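# Eject pipette tip into bin, rehang pipette on rack

## Task

Press the ejector button next to the pipette's plunger to shed the used tip into the waste bin. The tip may be let go to drop only when at least half its length is already below the bin's rim; releasing it higher is an immediate failure. The bin must stay upright, and the tip must never contact anything except the pipette and the bin, or the task fails at once. Afterwards, put the pipette back on its rack, hanging by its finger rest, upright and at its original hanging height. Everything must stay in place on its own once the robot lets go.

## Robot and tools

ROBOT. One UR-type six-joint arm with a sixteen-motor right hand (LEAP-style: index, middle, ring, thumb). All motion commands describe a single row for this one arm. The hand point sits in front of the palm where the thumb tip meets the index and middle tips. Its own axes: +z along straight fingers toward the tips, +x across the palm away from the thumb, +y out of the palm face (palm surface at y = -0.062 m). Straight-finger knuckles are at z = -0.017 m, fingertips end 0.139 m beyond that; bending moves tips toward +y. Only the rubber tip caps grip well. A rigid mast on the palm side of the wrist (x +0.05 to +0.10, z -0.16 to -0.11, up to y = +0.06 m) can collide with things.

SCENE FRAME. Origin on the table top under the arm base, +z up, +y to the left when looking along +x. Reported positions are in metres, orientation as quaternion wxyz, velocities in m/s and rad/s. The printed position can be somewhat off, more so at long reach.

THE ROW (shared by execute_actions and move): 24 numbers, each in [-1, 1], in this order:
1-6: dx, dy, dz, rx, ry, rz. An offset, not a pose, expressed in the hand point's own axes, relative to the hand point's measured pose when the action (or move) begins. Scale: 1.0 = 0.6 m for translation, 1.0 = 180 degrees for rotation; rx, ry, rz form a single rotation vector. Within one action every row is relative to that same starting pose, not to the row before.
7-22: hinge goals, absolute, each mapped linearly between the hinge's two stops: index_mcp, index_abd, index_pip, index_dip, middle_mcp, middle_abd, middle_pip, middle_dip, ring_mcp, ring_abd, ring_pip, ring_dip, thumb_cmc, thumb_axl, thumb_mcp, thumb_ipl. Straight values: finger _mcp +0.75, _abd 0.00, _pip +0.58, _dip +0.70; thumb_cmc +0.71, thumb_axl +0.68, thumb_mcp +0.23, thumb_ipl +0.17. Moving toward -1 curls a finger toward the palm (_abd swings it sideways away from the thumb); thumb_cmc toward -1 brings the thumb in front of the palm. With thumb_axl straight, thumb_mcp and thumb_ipl toward -1 bend the thumb toward +z; at thumb_axl -0.40 they bend it in the direction cmc swings it.
23: current_limit, motor current cap, -1 = 0 mA to +1 = 550 mA (floor 11 mA); very low values may leave fingers too weak to rise. Starts at +0.4.
24: speed, hinge set-point rate = (speed+1)/2 x 5.9 rad/s. Starts at -0.6. Both persist until rewritten.

TOOLS.
execute_actions(actions): a list of actions; each action is up to 15 rows, one row per 1/30 s step, 0.5 s per action; a short action repeats its final row. An empty list just returns state and images.
move(target, speed, stop_force, blocking): target is one row; its offset counts from the pose in the latest result showing one. Straight-line path, 0.5 to 10 s long; speed 0.002 to 0.5 m/s (default 0.25), rotation up to twice that in rad/s. It does not avoid obstacles and can overshoot the speed near a straight arm. stop_force 9 to 40 N ends the path when the wrist sensor sees that much added resistance along the motion for two steps; the hand then backs up two steps and holds. Use it only with slow, non-rotating moves, and leave it out when moving away from something being pressed. blocking=false returns after 0.5 s while the arm continues (not allowed with stop_force); poll with wait(0) before any new motion command.
wait(seconds): 0 to 10, holds the last command.
stop(): brakes a running move.
zoom_image(camera, region): camera is cam_head_left, cam_head_right, cam_high, cam_low or cam_wrist; region [x0, y0, x1, y1] in pixels, at most 504 x 504.
read_manual(section): licence texts only.
finished_scene(scene): ends the current scene (give its number) irreversibly and reports success.

RESULTS. State line with pose and velocities; Hand target (where the controller is heading); Joint positions; Wrist force and torque in hand-point axes (noisy, offset up to about 4 N, saturating near 50 N, possibly 'no reading'). Hand entries in motor order: hand_goal, hand_measured, hand_current_ma, hand_state (moving, goal, blocked, overload), plus hand_current_limit and hand_speed. A move adds a 'move:' line with its ending (done, off_target, moving, held, fault, contact) and limits (paced = pose clipped, held = some steps blocked), plus distance to target. 'pose unreachable' means the clearance check altered the command.

MOTION NOTES. Each step the command is clipped to 100 mm and 16 degrees from the measured pose, so large offsets take several actions; the arm lags commands by about 0.17 s. Position wins over orientation when both cannot be met.

AVOID. Joint torque beyond limits (wrist joints 24.3 N m) or any external force of 150 N triggers a 10 s stop and skips the rest of the call; the arm is stiff, so aim only slightly past contact or use slow stop_force moves. A hand motor at 495 mA or more for 5 s shuts down for 10 s. Arm motors overheat (warning at 70 C, braking at 85 C) when holding loads. Do not drop or slam things, knock the bin over, let the tip touch anything but pipette or bin, release the tip above the allowed height, or push anything off the table. Objects may get brief random nudges.

Each tool is called after "Call:" as a command line: name --argument value for each argument, lists and objects as JSON in quotes; but a table of rows of numbers goes row by row, as --pt "numbers of a row", without its own name.

## Session

Call:
execute_actions --actions '[]'

Scene clock: 0.00 s.
end_effector_position=(+0.2144, -0.4267, +0.2181) hand_goal=(+0.754, +0.000, +0.576, +0.696, +0.754, +0.000, +0.576, +0.696, +0.754, +0.000, +0.576, +0.696, +0.714, +0.678, +0.226, +0.168) hand_measured=(+0.754, +0.000, +0.576, +0.696, +0.754, +0.000, +0.576, +0.696, +0.754, +0.000, +0.576, +0.696, +0.714, +0.678, +0.226, +0.168) hand_current_ma=(+0, +0, +0, +0, +0, +0, +0, +0, +0, +0, +0, +0, +0, +0, +0, +0) hand_state=(goal, goal, goal, goal, goal, goal, goal, goal, goal, goal, goal, goal, goal, goal, goal, goal) hand_current_limit=0.40 hand_speed=-0.60 end_effector_quat_wxyz=(+0.692, -0.062, -0.718, -0.046) end_effector_velocity=(-0.000, +0.000, -0.000) end_effector_angular_velocity=(+0.001, +0.000, -0.000)
Joint positions: [-1.069 -0.696  1.179 -0.547 -2.517 -1.604]
Joint velocities: [-0.     0.001  0.    -0.     0.    -0.001]
Wrist force (N, on the end effector, along its own x y z axes, offset not removed): no reading
Wrist torque (N m, same axes, about the end effector's origin, offset not removed): no reading
Hand target: +0.214, -0.427, +0.218; +0.692, -0.062, -0.718, -0.046

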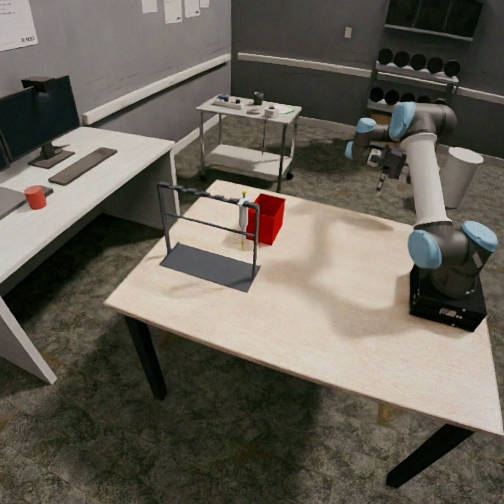

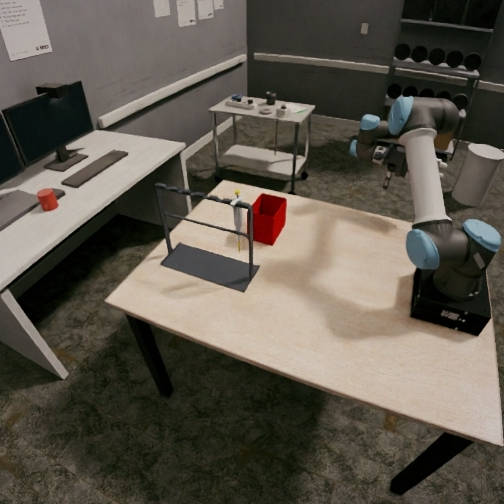

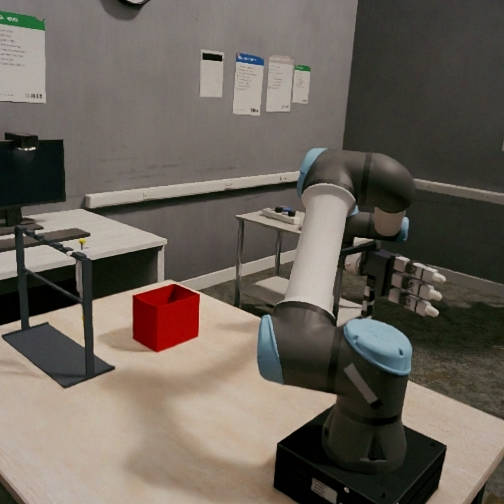

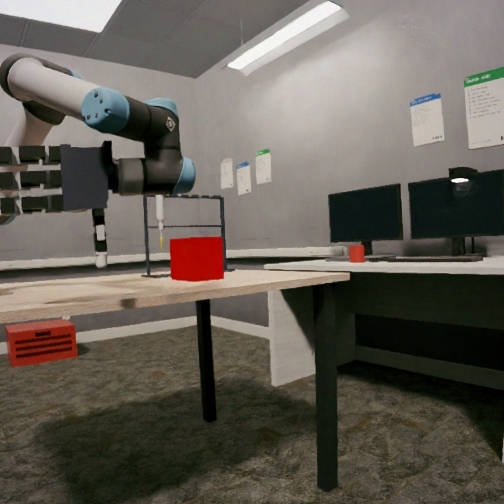

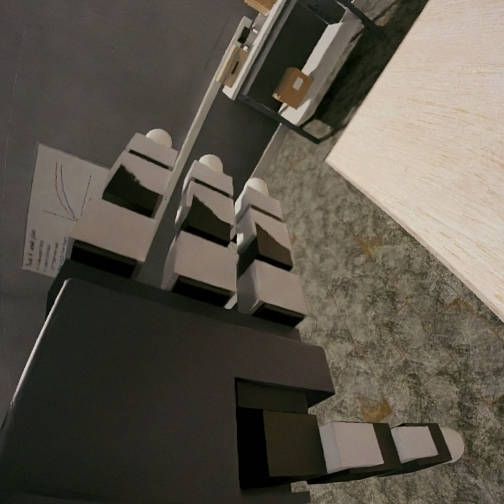

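Call:
zoom_image --camera "cam_head_left" --region '[140, 160, 320, 300]'

Call:
zoom_image --camera "cam_low" --region '[120, 180, 260, 290]'

Call:
zoom_image --camera "cam_high" --region '[0, 210, 220, 400]'

Region (140, 160, 320, 300) of cam_head_left's 504x504 image, scaled by 2.800, with more detail than that image has.

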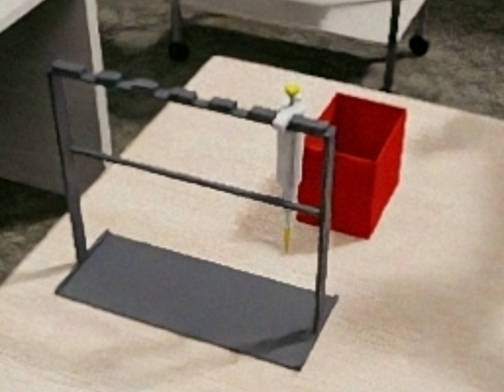

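Region (120, 180, 260, 290) of cam_low's 504x504 image, scaled by 3.600, with more detail than that image has; it fills the top 396 rows of this view, and the rest is white.

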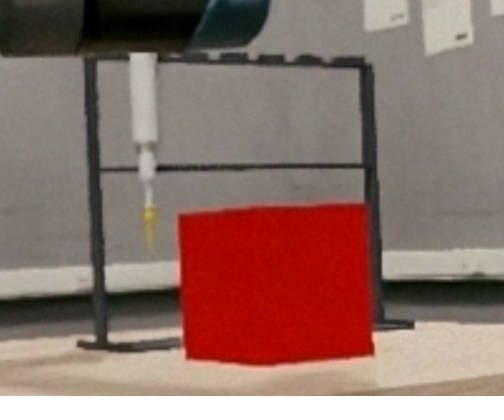

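Region (0, 210, 220, 400) of cam_high's 504x504 image, scaled by 2.291, with more detail than that image has; it fills the top 435 rows of this view, and the rest is white.

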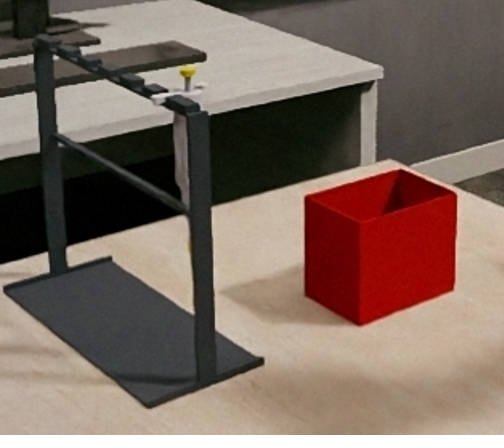

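Call:
move --target '[0.15,0.3,-0.3,0,-0.5,0,0.754,0,0.576,0.696,0.754,0,0.576,0.696,0.754,0,0.576,0.696,0.714,0.678,0.226,0.168,0.4,-0.6]' --speed 0.4

Scene clock: 16.63 s.
end_effector_position=(+0.4164, -0.2740, +0.3119) hand_goal=(+0.754, +0.000, +0.576, +0.696, +0.754, +0.000, +0.576, +0.696, +0.754, +0.000, +0.576, +0.696, +0.714, +0.678, +0.226, +0.168) hand_measured=(+0.754, +0.002, +0.576, +0.696, +0.754, +0.002, +0.576, +0.696, +0.754, +0.004, +0.576, +0.696, +0.714, +0.678, +0.222, +0.168) hand_current_ma=(-5, +12, +4, +0, -5, +12, +4, +0, -5, +14, +4, +0, +1, -5, -24, -2) hand_state=(goal, goal, goal, goal, goal, goal, goal, goal, goal, goal, goal, goal, goal, goal, goal, goal) hand_current_limit=0.40 hand_speed=-0.60 end_effector_quat_wxyz=(+0.018, +0.077, +0.997, -0.011) end_effector_velocity=(+0.001, +0.001, +0.000) end_effector_angular_velocity=(-0.002, -0.009, -0.004)
Joint positions: [-0.985 -1.5    1.881 -1.989 -1.555 -2.433]
Joint velocities: [-0.001 -0.003  0.005 -0.009  0.007  0.003]
Wrist force (N, on the end effector, along its own x y z axes, offset not removed): [4.7 4.4 -3.9]
Wrist torque (N m, same axes, about the end effector's origin, offset not removed): [0.81 -0.61 0.33]
Hand target: +0.416, -0.274, +0.312; +0.019, +0.077, +0.997, -0.011
Off the commanded pose: 0.000 m, 0 deg.
move: done
camera_calibration (this result's frames):
cam_wrist: T_world_to_cam=[[0.918941, 0.372415, 0.129828, -0.295393], [0.178239, -0.685798, 0.705629, -0.521566], [0.351822, -0.62529, -0.696587, 0.0241956], [0, 0, 0, 1]] pos_world=[0.355899, -0.232551, 0.423237]

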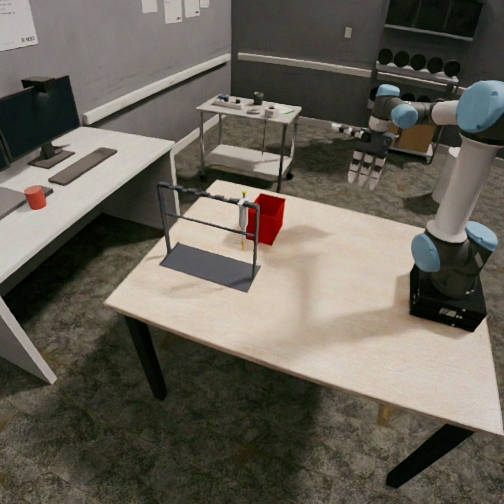

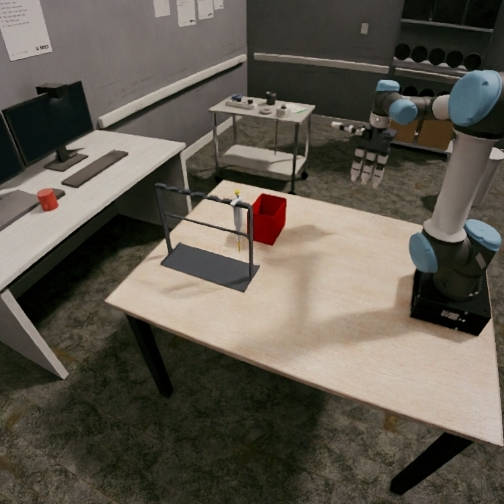

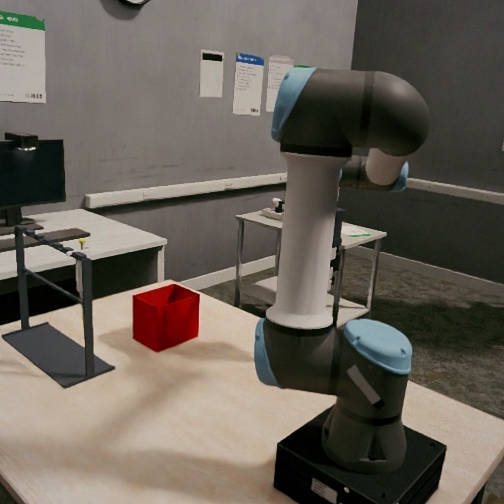

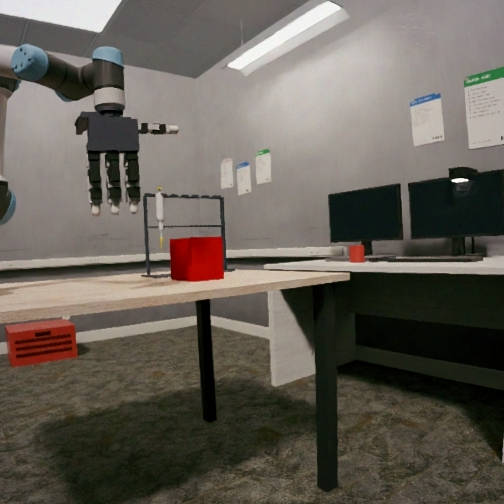

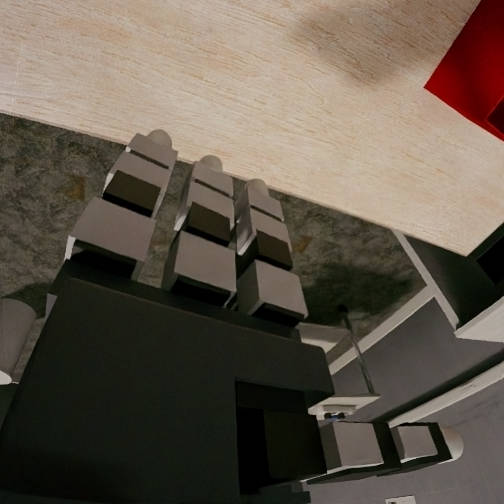

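Call:
move --target '[-0.163,0.362,0,0,0,-0.049,0.754,0,0.576,0.696,0.754,0,0.576,0.696,0.754,0,0.576,0.696,0.714,0.678,0.226,0.168,0.4,-0.6]' --speed 0.4

Call:
move --target '[0,0,0.05,0,-0.5,0,0.754,0,0.576,0.696,0.754,0,0.576,0.696,0.754,0,0.576,0.696,0.714,0.678,0.226,0.168,0.4,-0.6]' --speed 0.4

Scene clock: 20.40 s.
end_effector_position=(+0.5460, -0.0741, +0.3116) hand_goal=(+0.754, +0.000, +0.576, +0.696, +0.754, +0.000, +0.576, +0.696, +0.754, +0.000, +0.576, +0.696, +0.714, +0.678, +0.226, +0.168) hand_measured=(+0.752, +0.002, +0.576, +0.696, +0.752, +0.002, +0.576, +0.696, +0.752, +0.002, +0.576, +0.696, +0.714, +0.678, +0.222, +0.168) hand_current_ma=(-6, +11, +4, +0, -5, +11, +4, +0, -6, +12, +4, +0, +1, -5, -25, -2) hand_state=(goal, goal, goal, goal, goal, goal, goal, goal, goal, goal, goal, goal, goal, goal, goal, goal) hand_current_limit=0.40 hand_speed=-0.60 end_effector_quat_wxyz=(+0.017, -0.000, +1.000, -0.012) end_effector_velocity=(+0.001, +0.001, +0.000) end_effector_angular_velocity=(-0.000, -0.000, +0.001)
Joint positions: [-0.51  -1.437  1.81  -1.985 -1.574 -2.111]
Joint velocities: [ 0.003  0.002 -0.003  0.    -0.     0.001]
Wrist force (N, on the end effector, along its own x y z axes, offset not removed): [3.7 1.4 0.0]
Wrist torque (N m, same axes, about the end effector's origin, offset not removed): [0.10 -0.57 0.46]
Hand target: +0.546, -0.074, +0.312; +0.017, -0.000, +1.000, -0.012
Off the commanded pose: 0.000 m, 0 deg.
move: done
camera_calibration (this result's frames):
cam_wrist: T_world_to_cam=[[0.851505, 0.509491, 0.123931, -0.440081], [0.283568, -0.646258, 0.708477, -0.462792], [0.441054, -0.568129, -0.694767, 0.0582913], [0, 0, 0, 1]] pos_world=[0.480255, -0.0417481, 0.422916]

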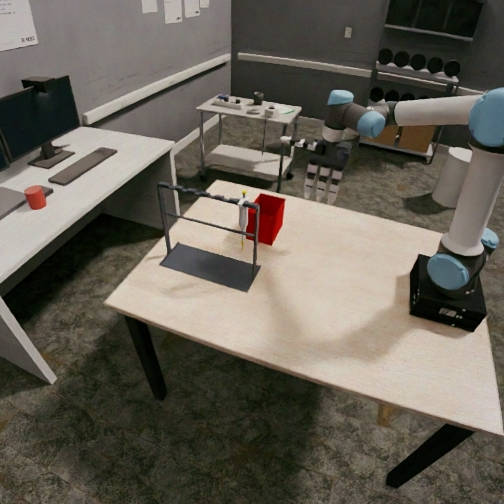

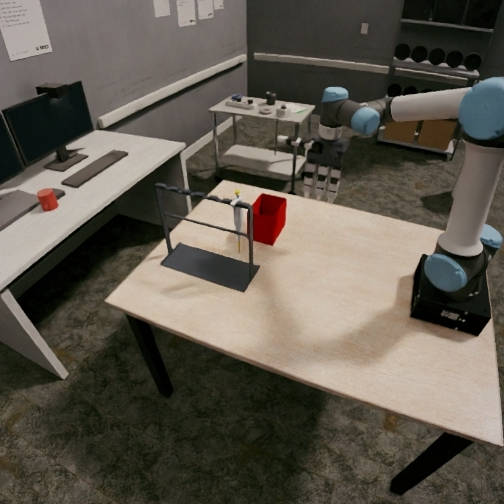

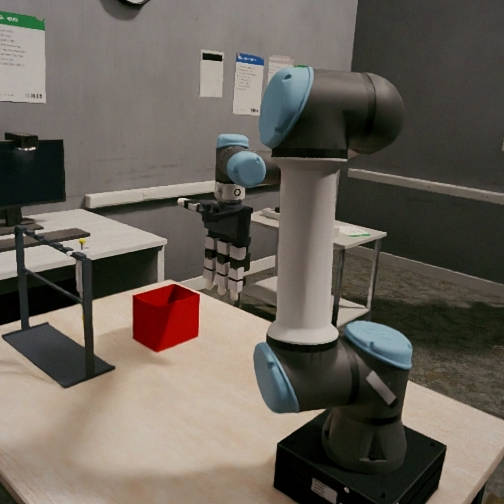

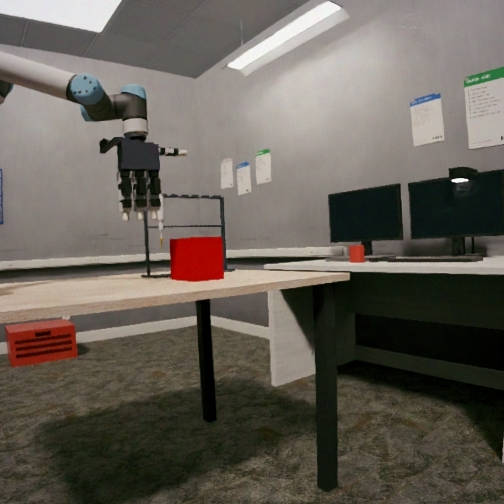

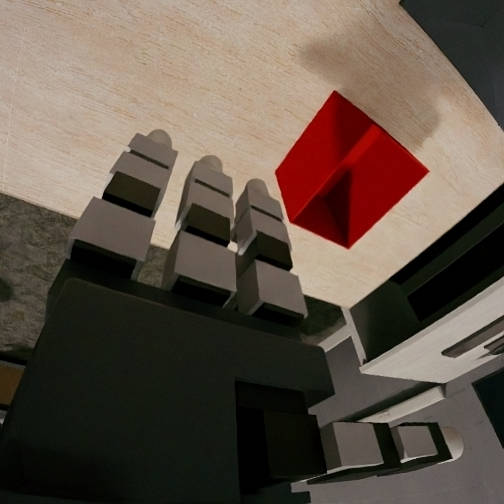

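Scene clock: 23.00 s.
end_effector_position=(+0.5470, -0.0750, +0.2813) hand_goal=(+0.754, +0.000, +0.576, +0.696, +0.754, +0.000, +0.576, +0.696, +0.754, +0.000, +0.576, +0.696, +0.714, +0.678, +0.226, +0.168) hand_measured=(+0.752, -0.002, +0.576, +0.696, +0.752, -0.002, +0.576, +0.696, +0.752, -0.004, +0.576, +0.696, +0.714, +0.678, +0.224, +0.168) hand_current_ma=(-6, -12, +4, +0, -5, -12, +4, +0, -6, -14, +4, +0, +1, -5, -13, -2) hand_state=(goal, goal, goal, goal, goal, goal, goal, goal, goal, goal, goal, goal, goal, goal, goal, goal) hand_current_limit=0.40 hand_speed=-0.60 end_effector_quat_wxyz=(+0.719, -0.009, +0.695, -0.007) end_effector_velocity=(+0.001, +0.000, +0.000) end_effector_angular_velocity=(+0.001, -0.010, -0.002)
Joint positions: [-0.821 -0.735  2.252 -4.709 -0.718 -1.555]
Joint velocities: [ 0.003  0.007 -0.006 -0.016 -0.006  0.013]
Wrist force (N, on the end effector, along its own x y z axes, offset not removed): [3.1 0.1 0.1]
Wrist torque (N m, same axes, about the end effector's origin, offset not removed): [0.02 -0.41 -0.03]
Hand target: +0.547, -0.075, +0.281; +0.719, -0.008, +0.695, -0.007
Off the commanded pose: 0.000 m, 0 deg.
move: done
camera_calibration (this result's frames):
cam_wrist: T_world_to_cam=[[-0.136385, 0.525358, 0.83988, -0.0965713], [-0.691523, -0.657559, 0.299019, 0.205425], [0.709362, -0.540014, 0.452978, -0.431237], [0, 0, 0, 1]] pos_world=[0.434789, -0.0470605, 0.215023]

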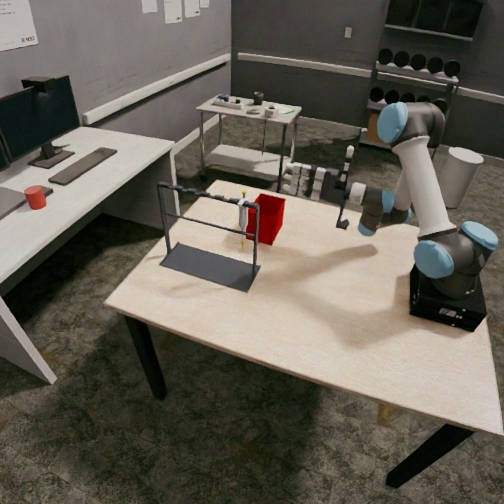

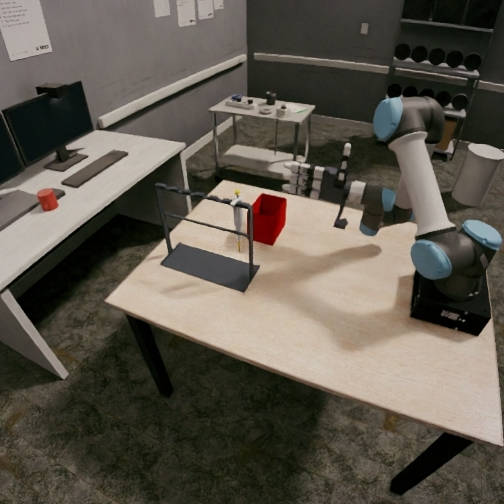

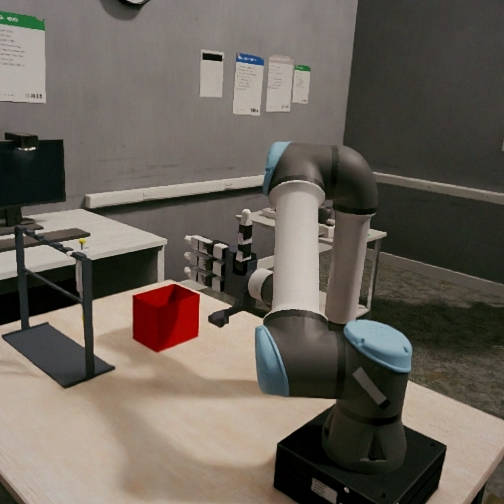

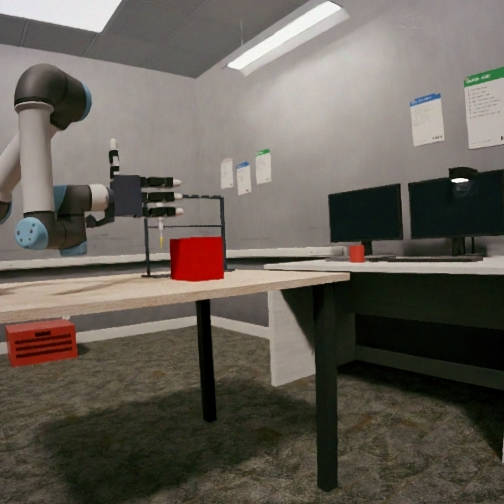

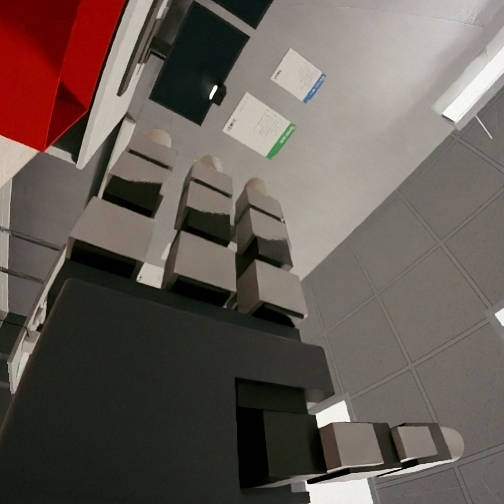

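Call:
move --target '[0.067,0.28,0.22,0,0,0,0.754,0,0.576,0.696,0.754,0,0.576,0.696,0.754,0,0.576,0.696,0.714,0.678,0.226,0.168,0.4,-0.6]' --speed 0.3

Call:
zoom_image --camera "cam_head_left" --region '[200, 160, 340, 270]'

Scene clock: 26.83 s.
end_effector_position=(+0.6800, +0.0925, +0.2415) hand_goal=(+0.754, +0.000, +0.576, +0.696, +0.754, +0.000, +0.576, +0.696, +0.754, +0.000, +0.576, +0.696, +0.714, +0.678, +0.226, +0.168) hand_measured=(+0.752, -0.002, +0.576, +0.696, +0.754, -0.002, +0.576, +0.696, +0.752, -0.004, +0.576, +0.696, +0.714, +0.678, +0.224, +0.168) hand_current_ma=(-6, -13, +4, +0, -5, -13, +4, +0, -5, -14, +4, +0, +1, -5, -10, -2) hand_state=(goal, goal, goal, goal, goal, goal, goal, goal, goal, goal, goal, goal, goal, goal, goal, goal) hand_current_limit=0.40 hand_speed=-0.60 end_effector_quat_wxyz=(+0.719, -0.009, +0.695, -0.007) end_effector_velocity=(+0.001, +0.001, +0.001) end_effector_angular_velocity=(-0.001, -0.002, -0.000)
Joint positions: [-0.255 -0.591  1.951 -4.535 -1.283 -1.583]
Joint velocities: [ 0.002 -0.001 -0.004  0.002 -0.002 -0.001]
Wrist force (N, on the end effector, along its own x y z axes, offset not removed): [3.3 2.5 -2.8]
Wrist torque (N m, same axes, about the end effector's origin, offset not removed): [0.76 -0.32 0.42]
Hand target: +0.680, +0.093, +0.241; +0.719, -0.009, +0.695, -0.007
Off the commanded pose: 0.000 m, 0 deg.
move: done
camera_calibration (this result's frames):
cam_wrist: T_world_to_cam=[[-0.136187, 0.525661, 0.839722, -0.133076], [-0.691429, -0.657468, 0.299435, 0.41932], [0.709492, -0.539829, 0.452996, -0.417221], [0, 0, 0, 1]] pos_world=[0.567822, 0.120413, 0.175187]

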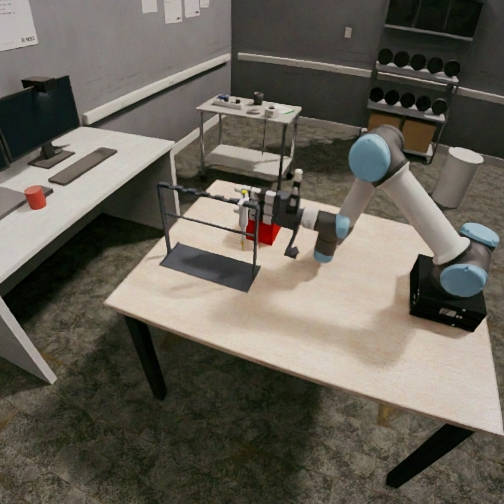

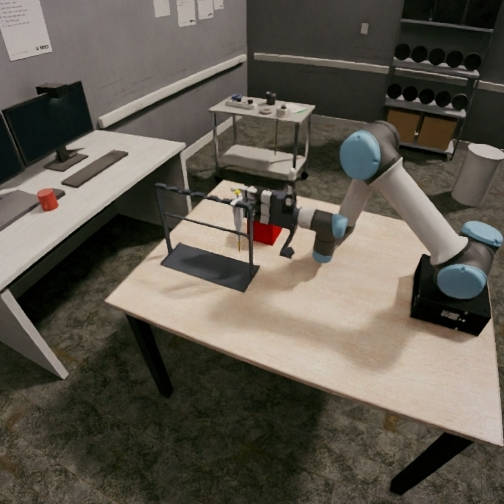

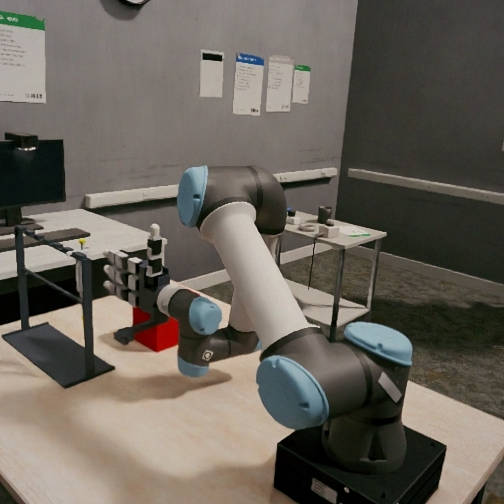

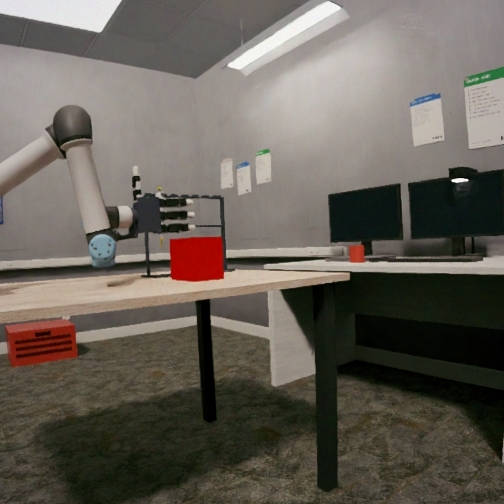

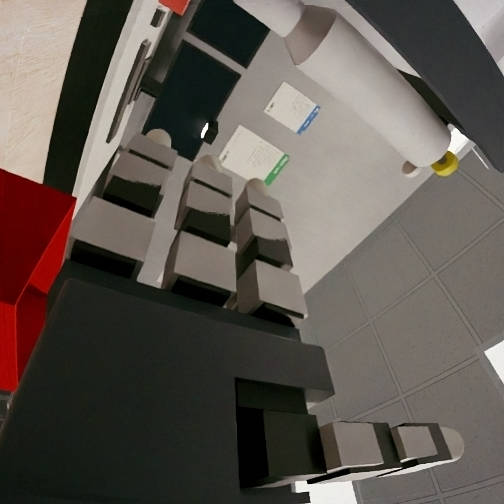

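Region (200, 160, 340, 270) of cam_head_left's 504x504 image, scaled by 3.600, with more detail than that image has; it fills the top 396 rows of this view, and the rest is white.

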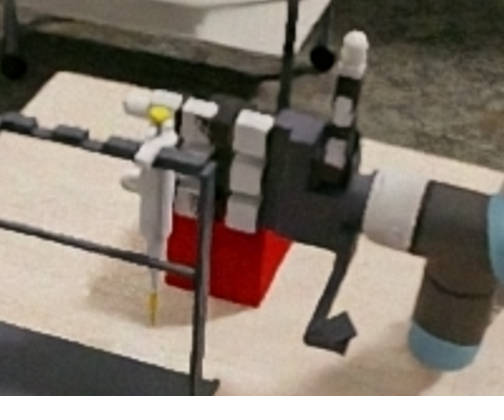

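Call:
move --target '[0,0.085,0,0,0,0,0.754,0,0.576,0.696,0.754,0,0.576,0.696,0.754,0,0.576,0.696,0.714,0.678,0.226,0.168,0.4,-0.6]' --speed 0.15

Call:
zoom_image --camera "cam_head_left" --region '[200, 160, 340, 270]'

Call:
zoom_image --camera "cam_high" --region '[40, 210, 200, 350]'

Scene clock: 33.07 s.
end_effector_position=(+0.6799, +0.1434, +0.2402) hand_goal=(+0.754, +0.000, +0.576, +0.696, +0.754, +0.000, +0.576, +0.696, +0.754, +0.000, +0.576, +0.696, +0.714, +0.678, +0.226, +0.168) hand_measured=(+0.752, -0.002, +0.576, +0.696, +0.754, -0.002, +0.576, +0.696, +0.752, -0.004, +0.576, +0.696, +0.714, +0.678, +0.224, +0.168) hand_current_ma=(-6, -13, +4, +0, -5, -13, +4, +0, -5, -14, +4, +0, +1, -5, -10, -2) hand_state=(goal, goal, goal, goal, goal, goal, goal, goal, goal, goal, goal, goal, goal, goal, goal, goal) hand_current_limit=0.40 hand_speed=-0.60 end_effector_quat_wxyz=(+0.719, -0.009, +0.695, -0.007) end_effector_velocity=(+0.000, +0.002, +0.000) end_effector_angular_velocity=(-0.001, -0.002, -0.000)
Joint positions: [-0.141 -0.586  1.94  -4.528 -1.397 -1.587]
Joint velocities: [ 0.004  0.    -0.001 -0.001 -0.005 -0.   ]
Wrist force (N, on the end effector, along its own x y z axes, offset not removed): [6.0 1.1 0.7]
Wrist torque (N m, same axes, about the end effector's origin, offset not removed): [0.06 -1.03 0.50]
Hand target: +0.680, +0.144, +0.240; +0.719, -0.009, +0.695, -0.007
Off the commanded pose: 0.000 m, 0 deg.
move: done
camera_calibration (this result's frames):
cam_wrist: T_world_to_cam=[[-0.136184, 0.525733, 0.839678, -0.158784], [-0.691402, -0.657462, 0.299509, 0.453064], [0.709519, -0.539767, 0.453029, -0.389144], [0, 0, 0, 1]] pos_world=[0.56773, 0.171304, 0.173924]

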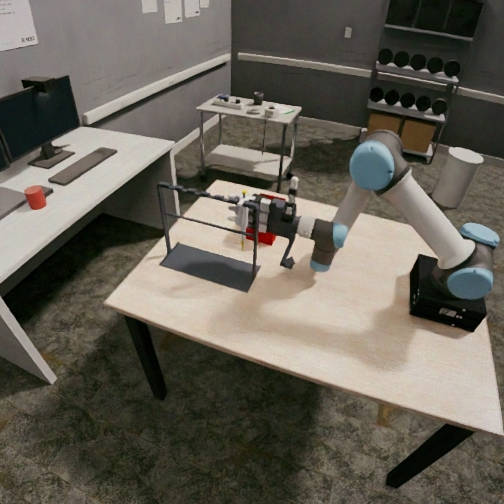

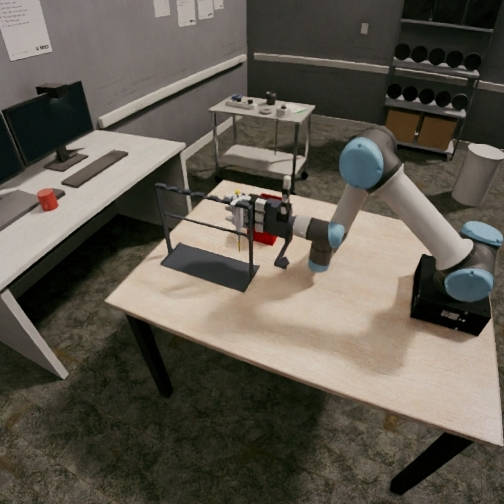

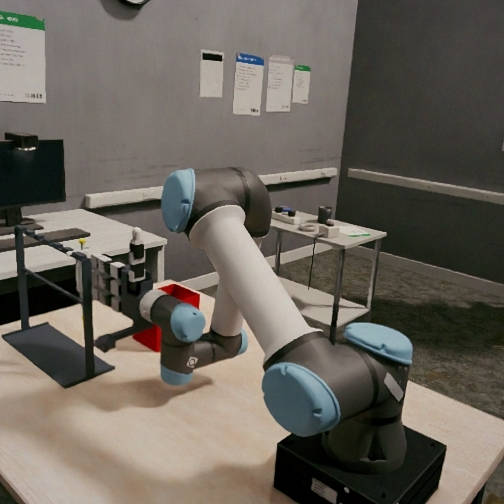

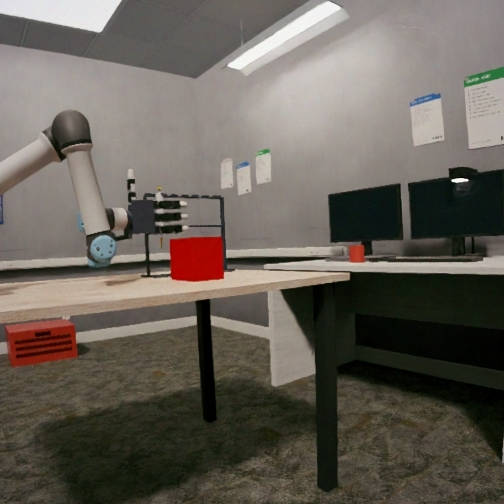

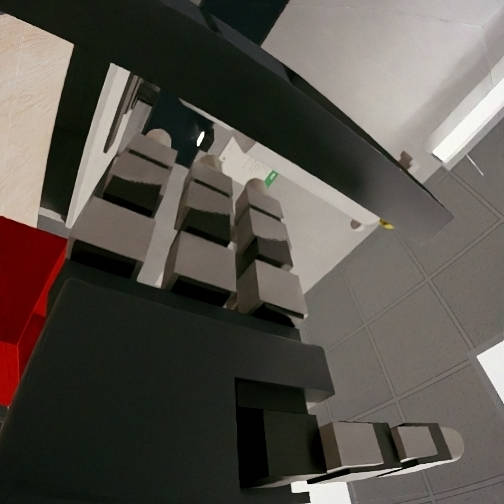

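Region (200, 160, 340, 270) of cam_head_left's 504x504 image, scaled by 3.600, with more detail than that image has; it fills the top 396 rows of this view, and the rest is white.

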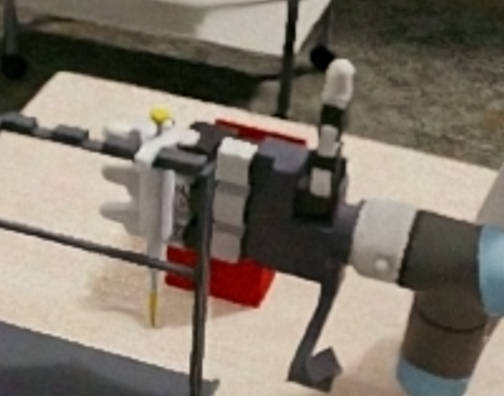

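Region (40, 210, 200, 350) of cam_high's 504x504 image, scaled by 3.150, with more detail than that image has; it fills the top 441 rows of this view, and the rest is white.

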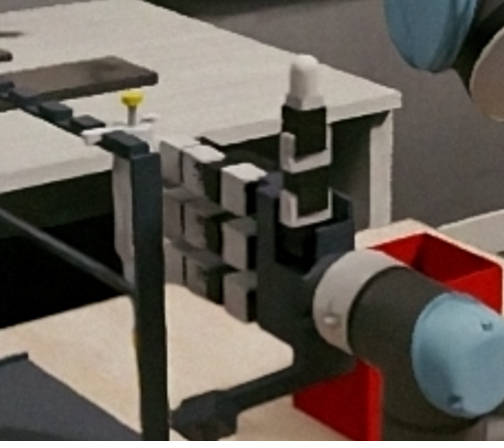

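Call:
move --target '[0.025,0.02,0.065,0,0,0,0.754,0,0.576,0.696,0.754,0,0.576,0.696,0.754,0,0.576,0.696,0.714,0.678,0.226,0.168,0.4,-0.6]' --speed 0.15

Call:
zoom_image --camera "cam_head_left" --region '[200, 160, 340, 270]'

Call:
zoom_image --camera "cam_high" --region '[40, 210, 200, 350]'

Scene clock: 37.53 s.
end_effector_position=(+0.7193, +0.1551, +0.2263) hand_goal=(+0.754, +0.000, +0.576, +0.696, +0.754, +0.000, +0.576, +0.696, +0.754, +0.000, +0.576, +0.696, +0.714, +0.678, +0.226, +0.168) hand_measured=(+0.752, -0.002, +0.576, +0.696, +0.754, -0.002, +0.576, +0.696, +0.752, -0.004, +0.576, +0.696, +0.714, +0.678, +0.224, +0.168) hand_current_ma=(-6, -13, +4, +0, -5, -13, +4, +0, -5, -14, +4, +0, +1, -5, -10, -2) hand_state=(goal, goal, goal, goal, goal, goal, goal, goal, goal, goal, goal, goal, goal, goal, goal, goal) hand_current_limit=0.40 hand_speed=-0.60 end_effector_quat_wxyz=(+0.719, -0.009, +0.695, -0.007) end_effector_velocity=(+0.002, +0.000, -0.000) end_effector_angular_velocity=(+0.001, +0.000, +0.000)
Joint positions: [-0.102 -0.527  1.805 -4.452 -1.436 -1.589]
Joint velocities: [ 0.001  0.002 -0.006  0.004 -0.001  0.001]
Wrist force (N, on the end effector, along its own x y z axes, offset not removed): [-0.7 4.3 -0.4]
Wrist torque (N m, same axes, about the end effector's origin, offset not removed): [0.47 -0.08 -0.03]
Hand target: +0.719, +0.155, +0.226; +0.719, -0.009, +0.695, -0.007
Off the commanded pose: 0.000 m, 0 deg.
move: done
camera_calibration (this result's frames):
cam_wrist: T_world_to_cam=[[-0.136166, 0.525758, 0.839665, -0.147921], [-0.691395, -0.657454, 0.299545, 0.4921], [0.709529, -0.539752, 0.453029, -0.404423], [0, 0, 0, 1]] pos_world=[0.607044, 0.183015, 0.160013]

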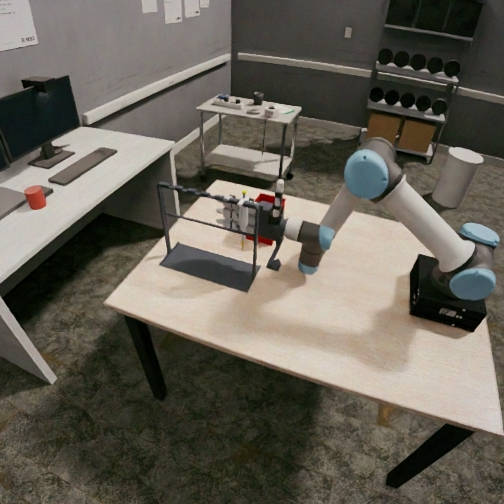

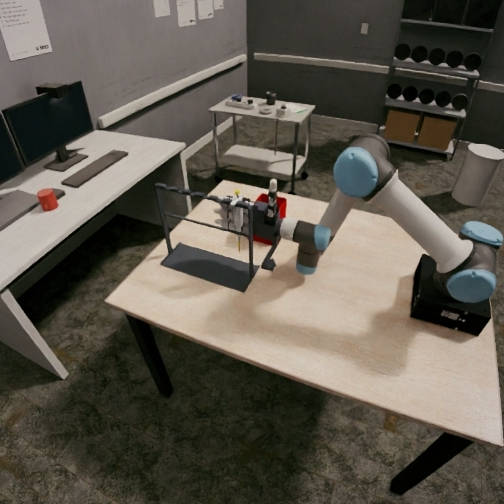

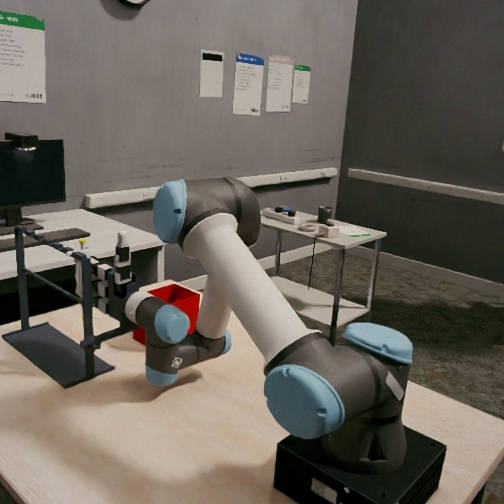

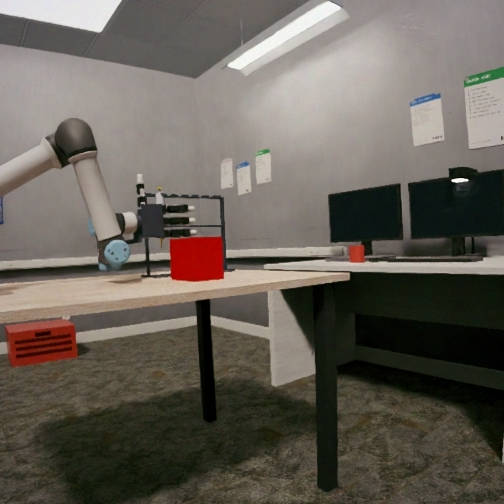

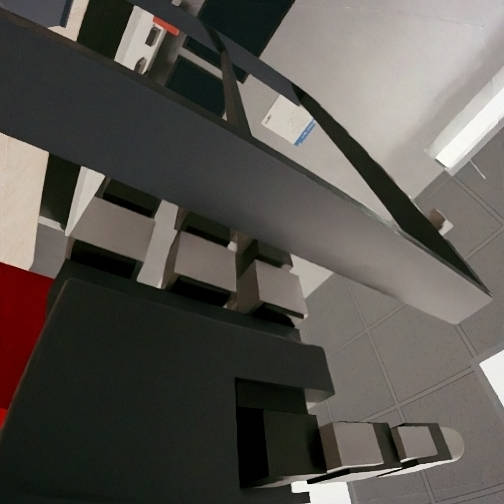

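Region (200, 160, 340, 270) of cam_head_left's 504x504 image, scaled by 3.600, with more detail than that image has; it fills the top 396 rows of this view, and the rest is white.

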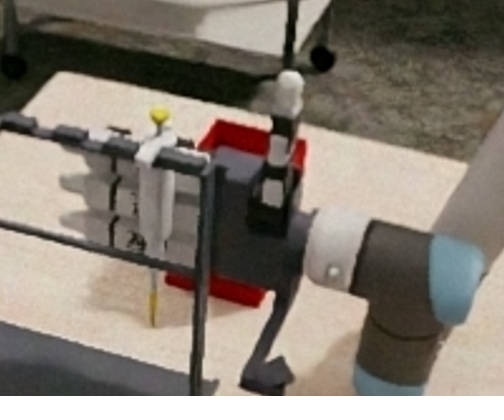

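Region (40, 210, 200, 350) of cam_high's 504x504 image, scaled by 3.150, with more detail than that image has; it fills the top 441 rows of this view, and the rest is white.

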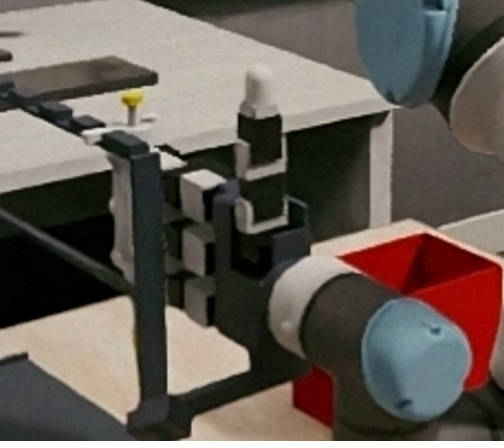

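Call:
move --target '[0,0.04,0,0,0,0,0.754,0,0.576,0.696,0.754,0,0.576,0.696,0.754,0,0.576,0.696,0.714,0.678,0.226,0.168,0.4,-0.6]' --speed 0.08

Call:
zoom_image --camera "cam_head_left" --region '[200, 160, 340, 270]'

Call:
zoom_image --camera "cam_high" --region '[40, 210, 200, 350]'

Scene clock: 40.33 s.
end_effector_position=(+0.7192, +0.1789, +0.2257) hand_goal=(+0.754, +0.000, +0.576, +0.696, +0.754, +0.000, +0.576, +0.696, +0.754, +0.000, +0.576, +0.696, +0.714, +0.678, +0.226, +0.168) hand_measured=(+0.752, -0.002, +0.576, +0.696, +0.754, -0.002, +0.576, +0.696, +0.752, -0.004, +0.576, +0.696, +0.714, +0.678, +0.224, +0.168) hand_current_ma=(-6, -13, +4, +0, -5, -13, +4, +0, -5, -14, +4, +0, +1, -5, -10, -2) hand_state=(goal, goal, goal, goal, goal, goal, goal, goal, goal, goal, goal, goal, goal, goal, goal, goal) hand_current_limit=0.40 hand_speed=-0.60 end_effector_quat_wxyz=(+0.719, -0.009, +0.695, -0.007) end_effector_velocity=(+0.000, +0.001, +0.001) end_effector_angular_velocity=(+0.000, -0.001, -0.001)
Joint positions: [-0.053 -0.523  1.792 -4.444 -1.485 -1.59 ]
Joint velocities: [ 0.003 -0.001 -0.002  0.001 -0.004  0.   ]
Wrist force (N, on the end effector, along its own x y z axes, offset not removed): [2.8 2.7 3.5]
Wrist torque (N m, same axes, about the end effector's origin, offset not removed): [-0.02 -0.44 0.24]
Hand target: +0.719, +0.179, +0.226; +0.719, -0.009, +0.695, -0.007
Off the commanded pose: 0.000 m, 0 deg.
move: done
camera_calibration (this result's frames):
cam_wrist: T_world_to_cam=[[-0.136169, 0.525789, 0.839645, -0.159979], [-0.691383, -0.657453, 0.299575, 0.507921], [0.70954, -0.539723, 0.453047, -0.391256], [0, 0, 0, 1]] pos_world=[0.606996, 0.206879, 0.159422]

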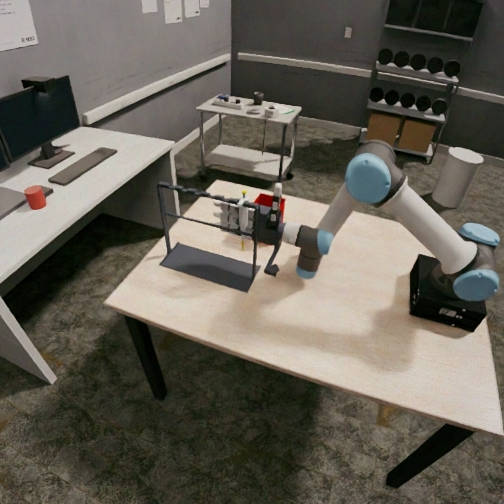

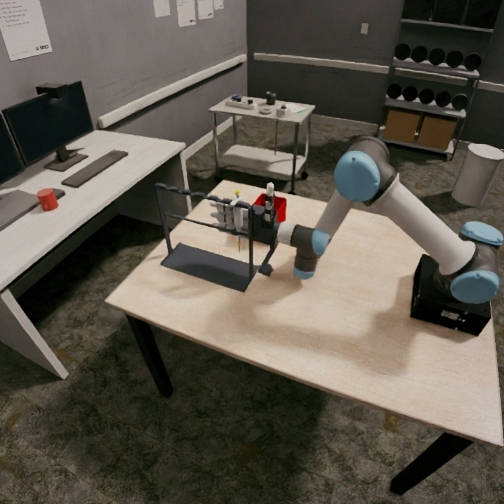

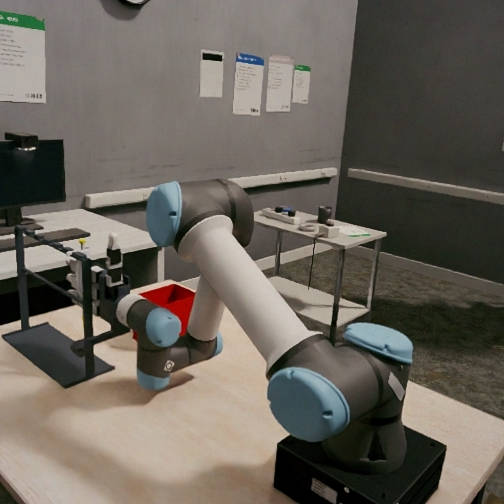

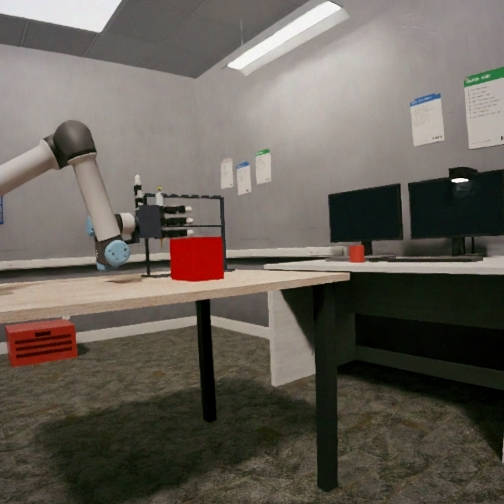

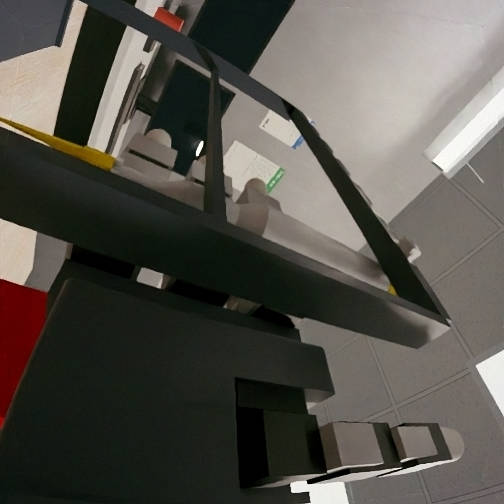

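Region (200, 160, 340, 270) of cam_head_left's 504x504 image, scaled by 3.600, with more detail than that image has; it fills the top 396 rows of this view, and the rest is white.

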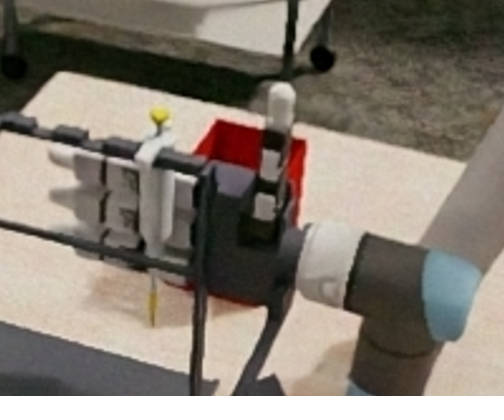

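Region (40, 210, 200, 350) of cam_high's 504x504 image, scaled by 3.150, with more detail than that image has; it fills the top 441 rows of this view, and the rest is white.

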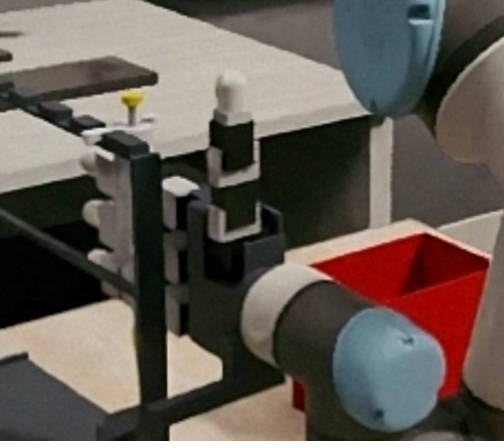

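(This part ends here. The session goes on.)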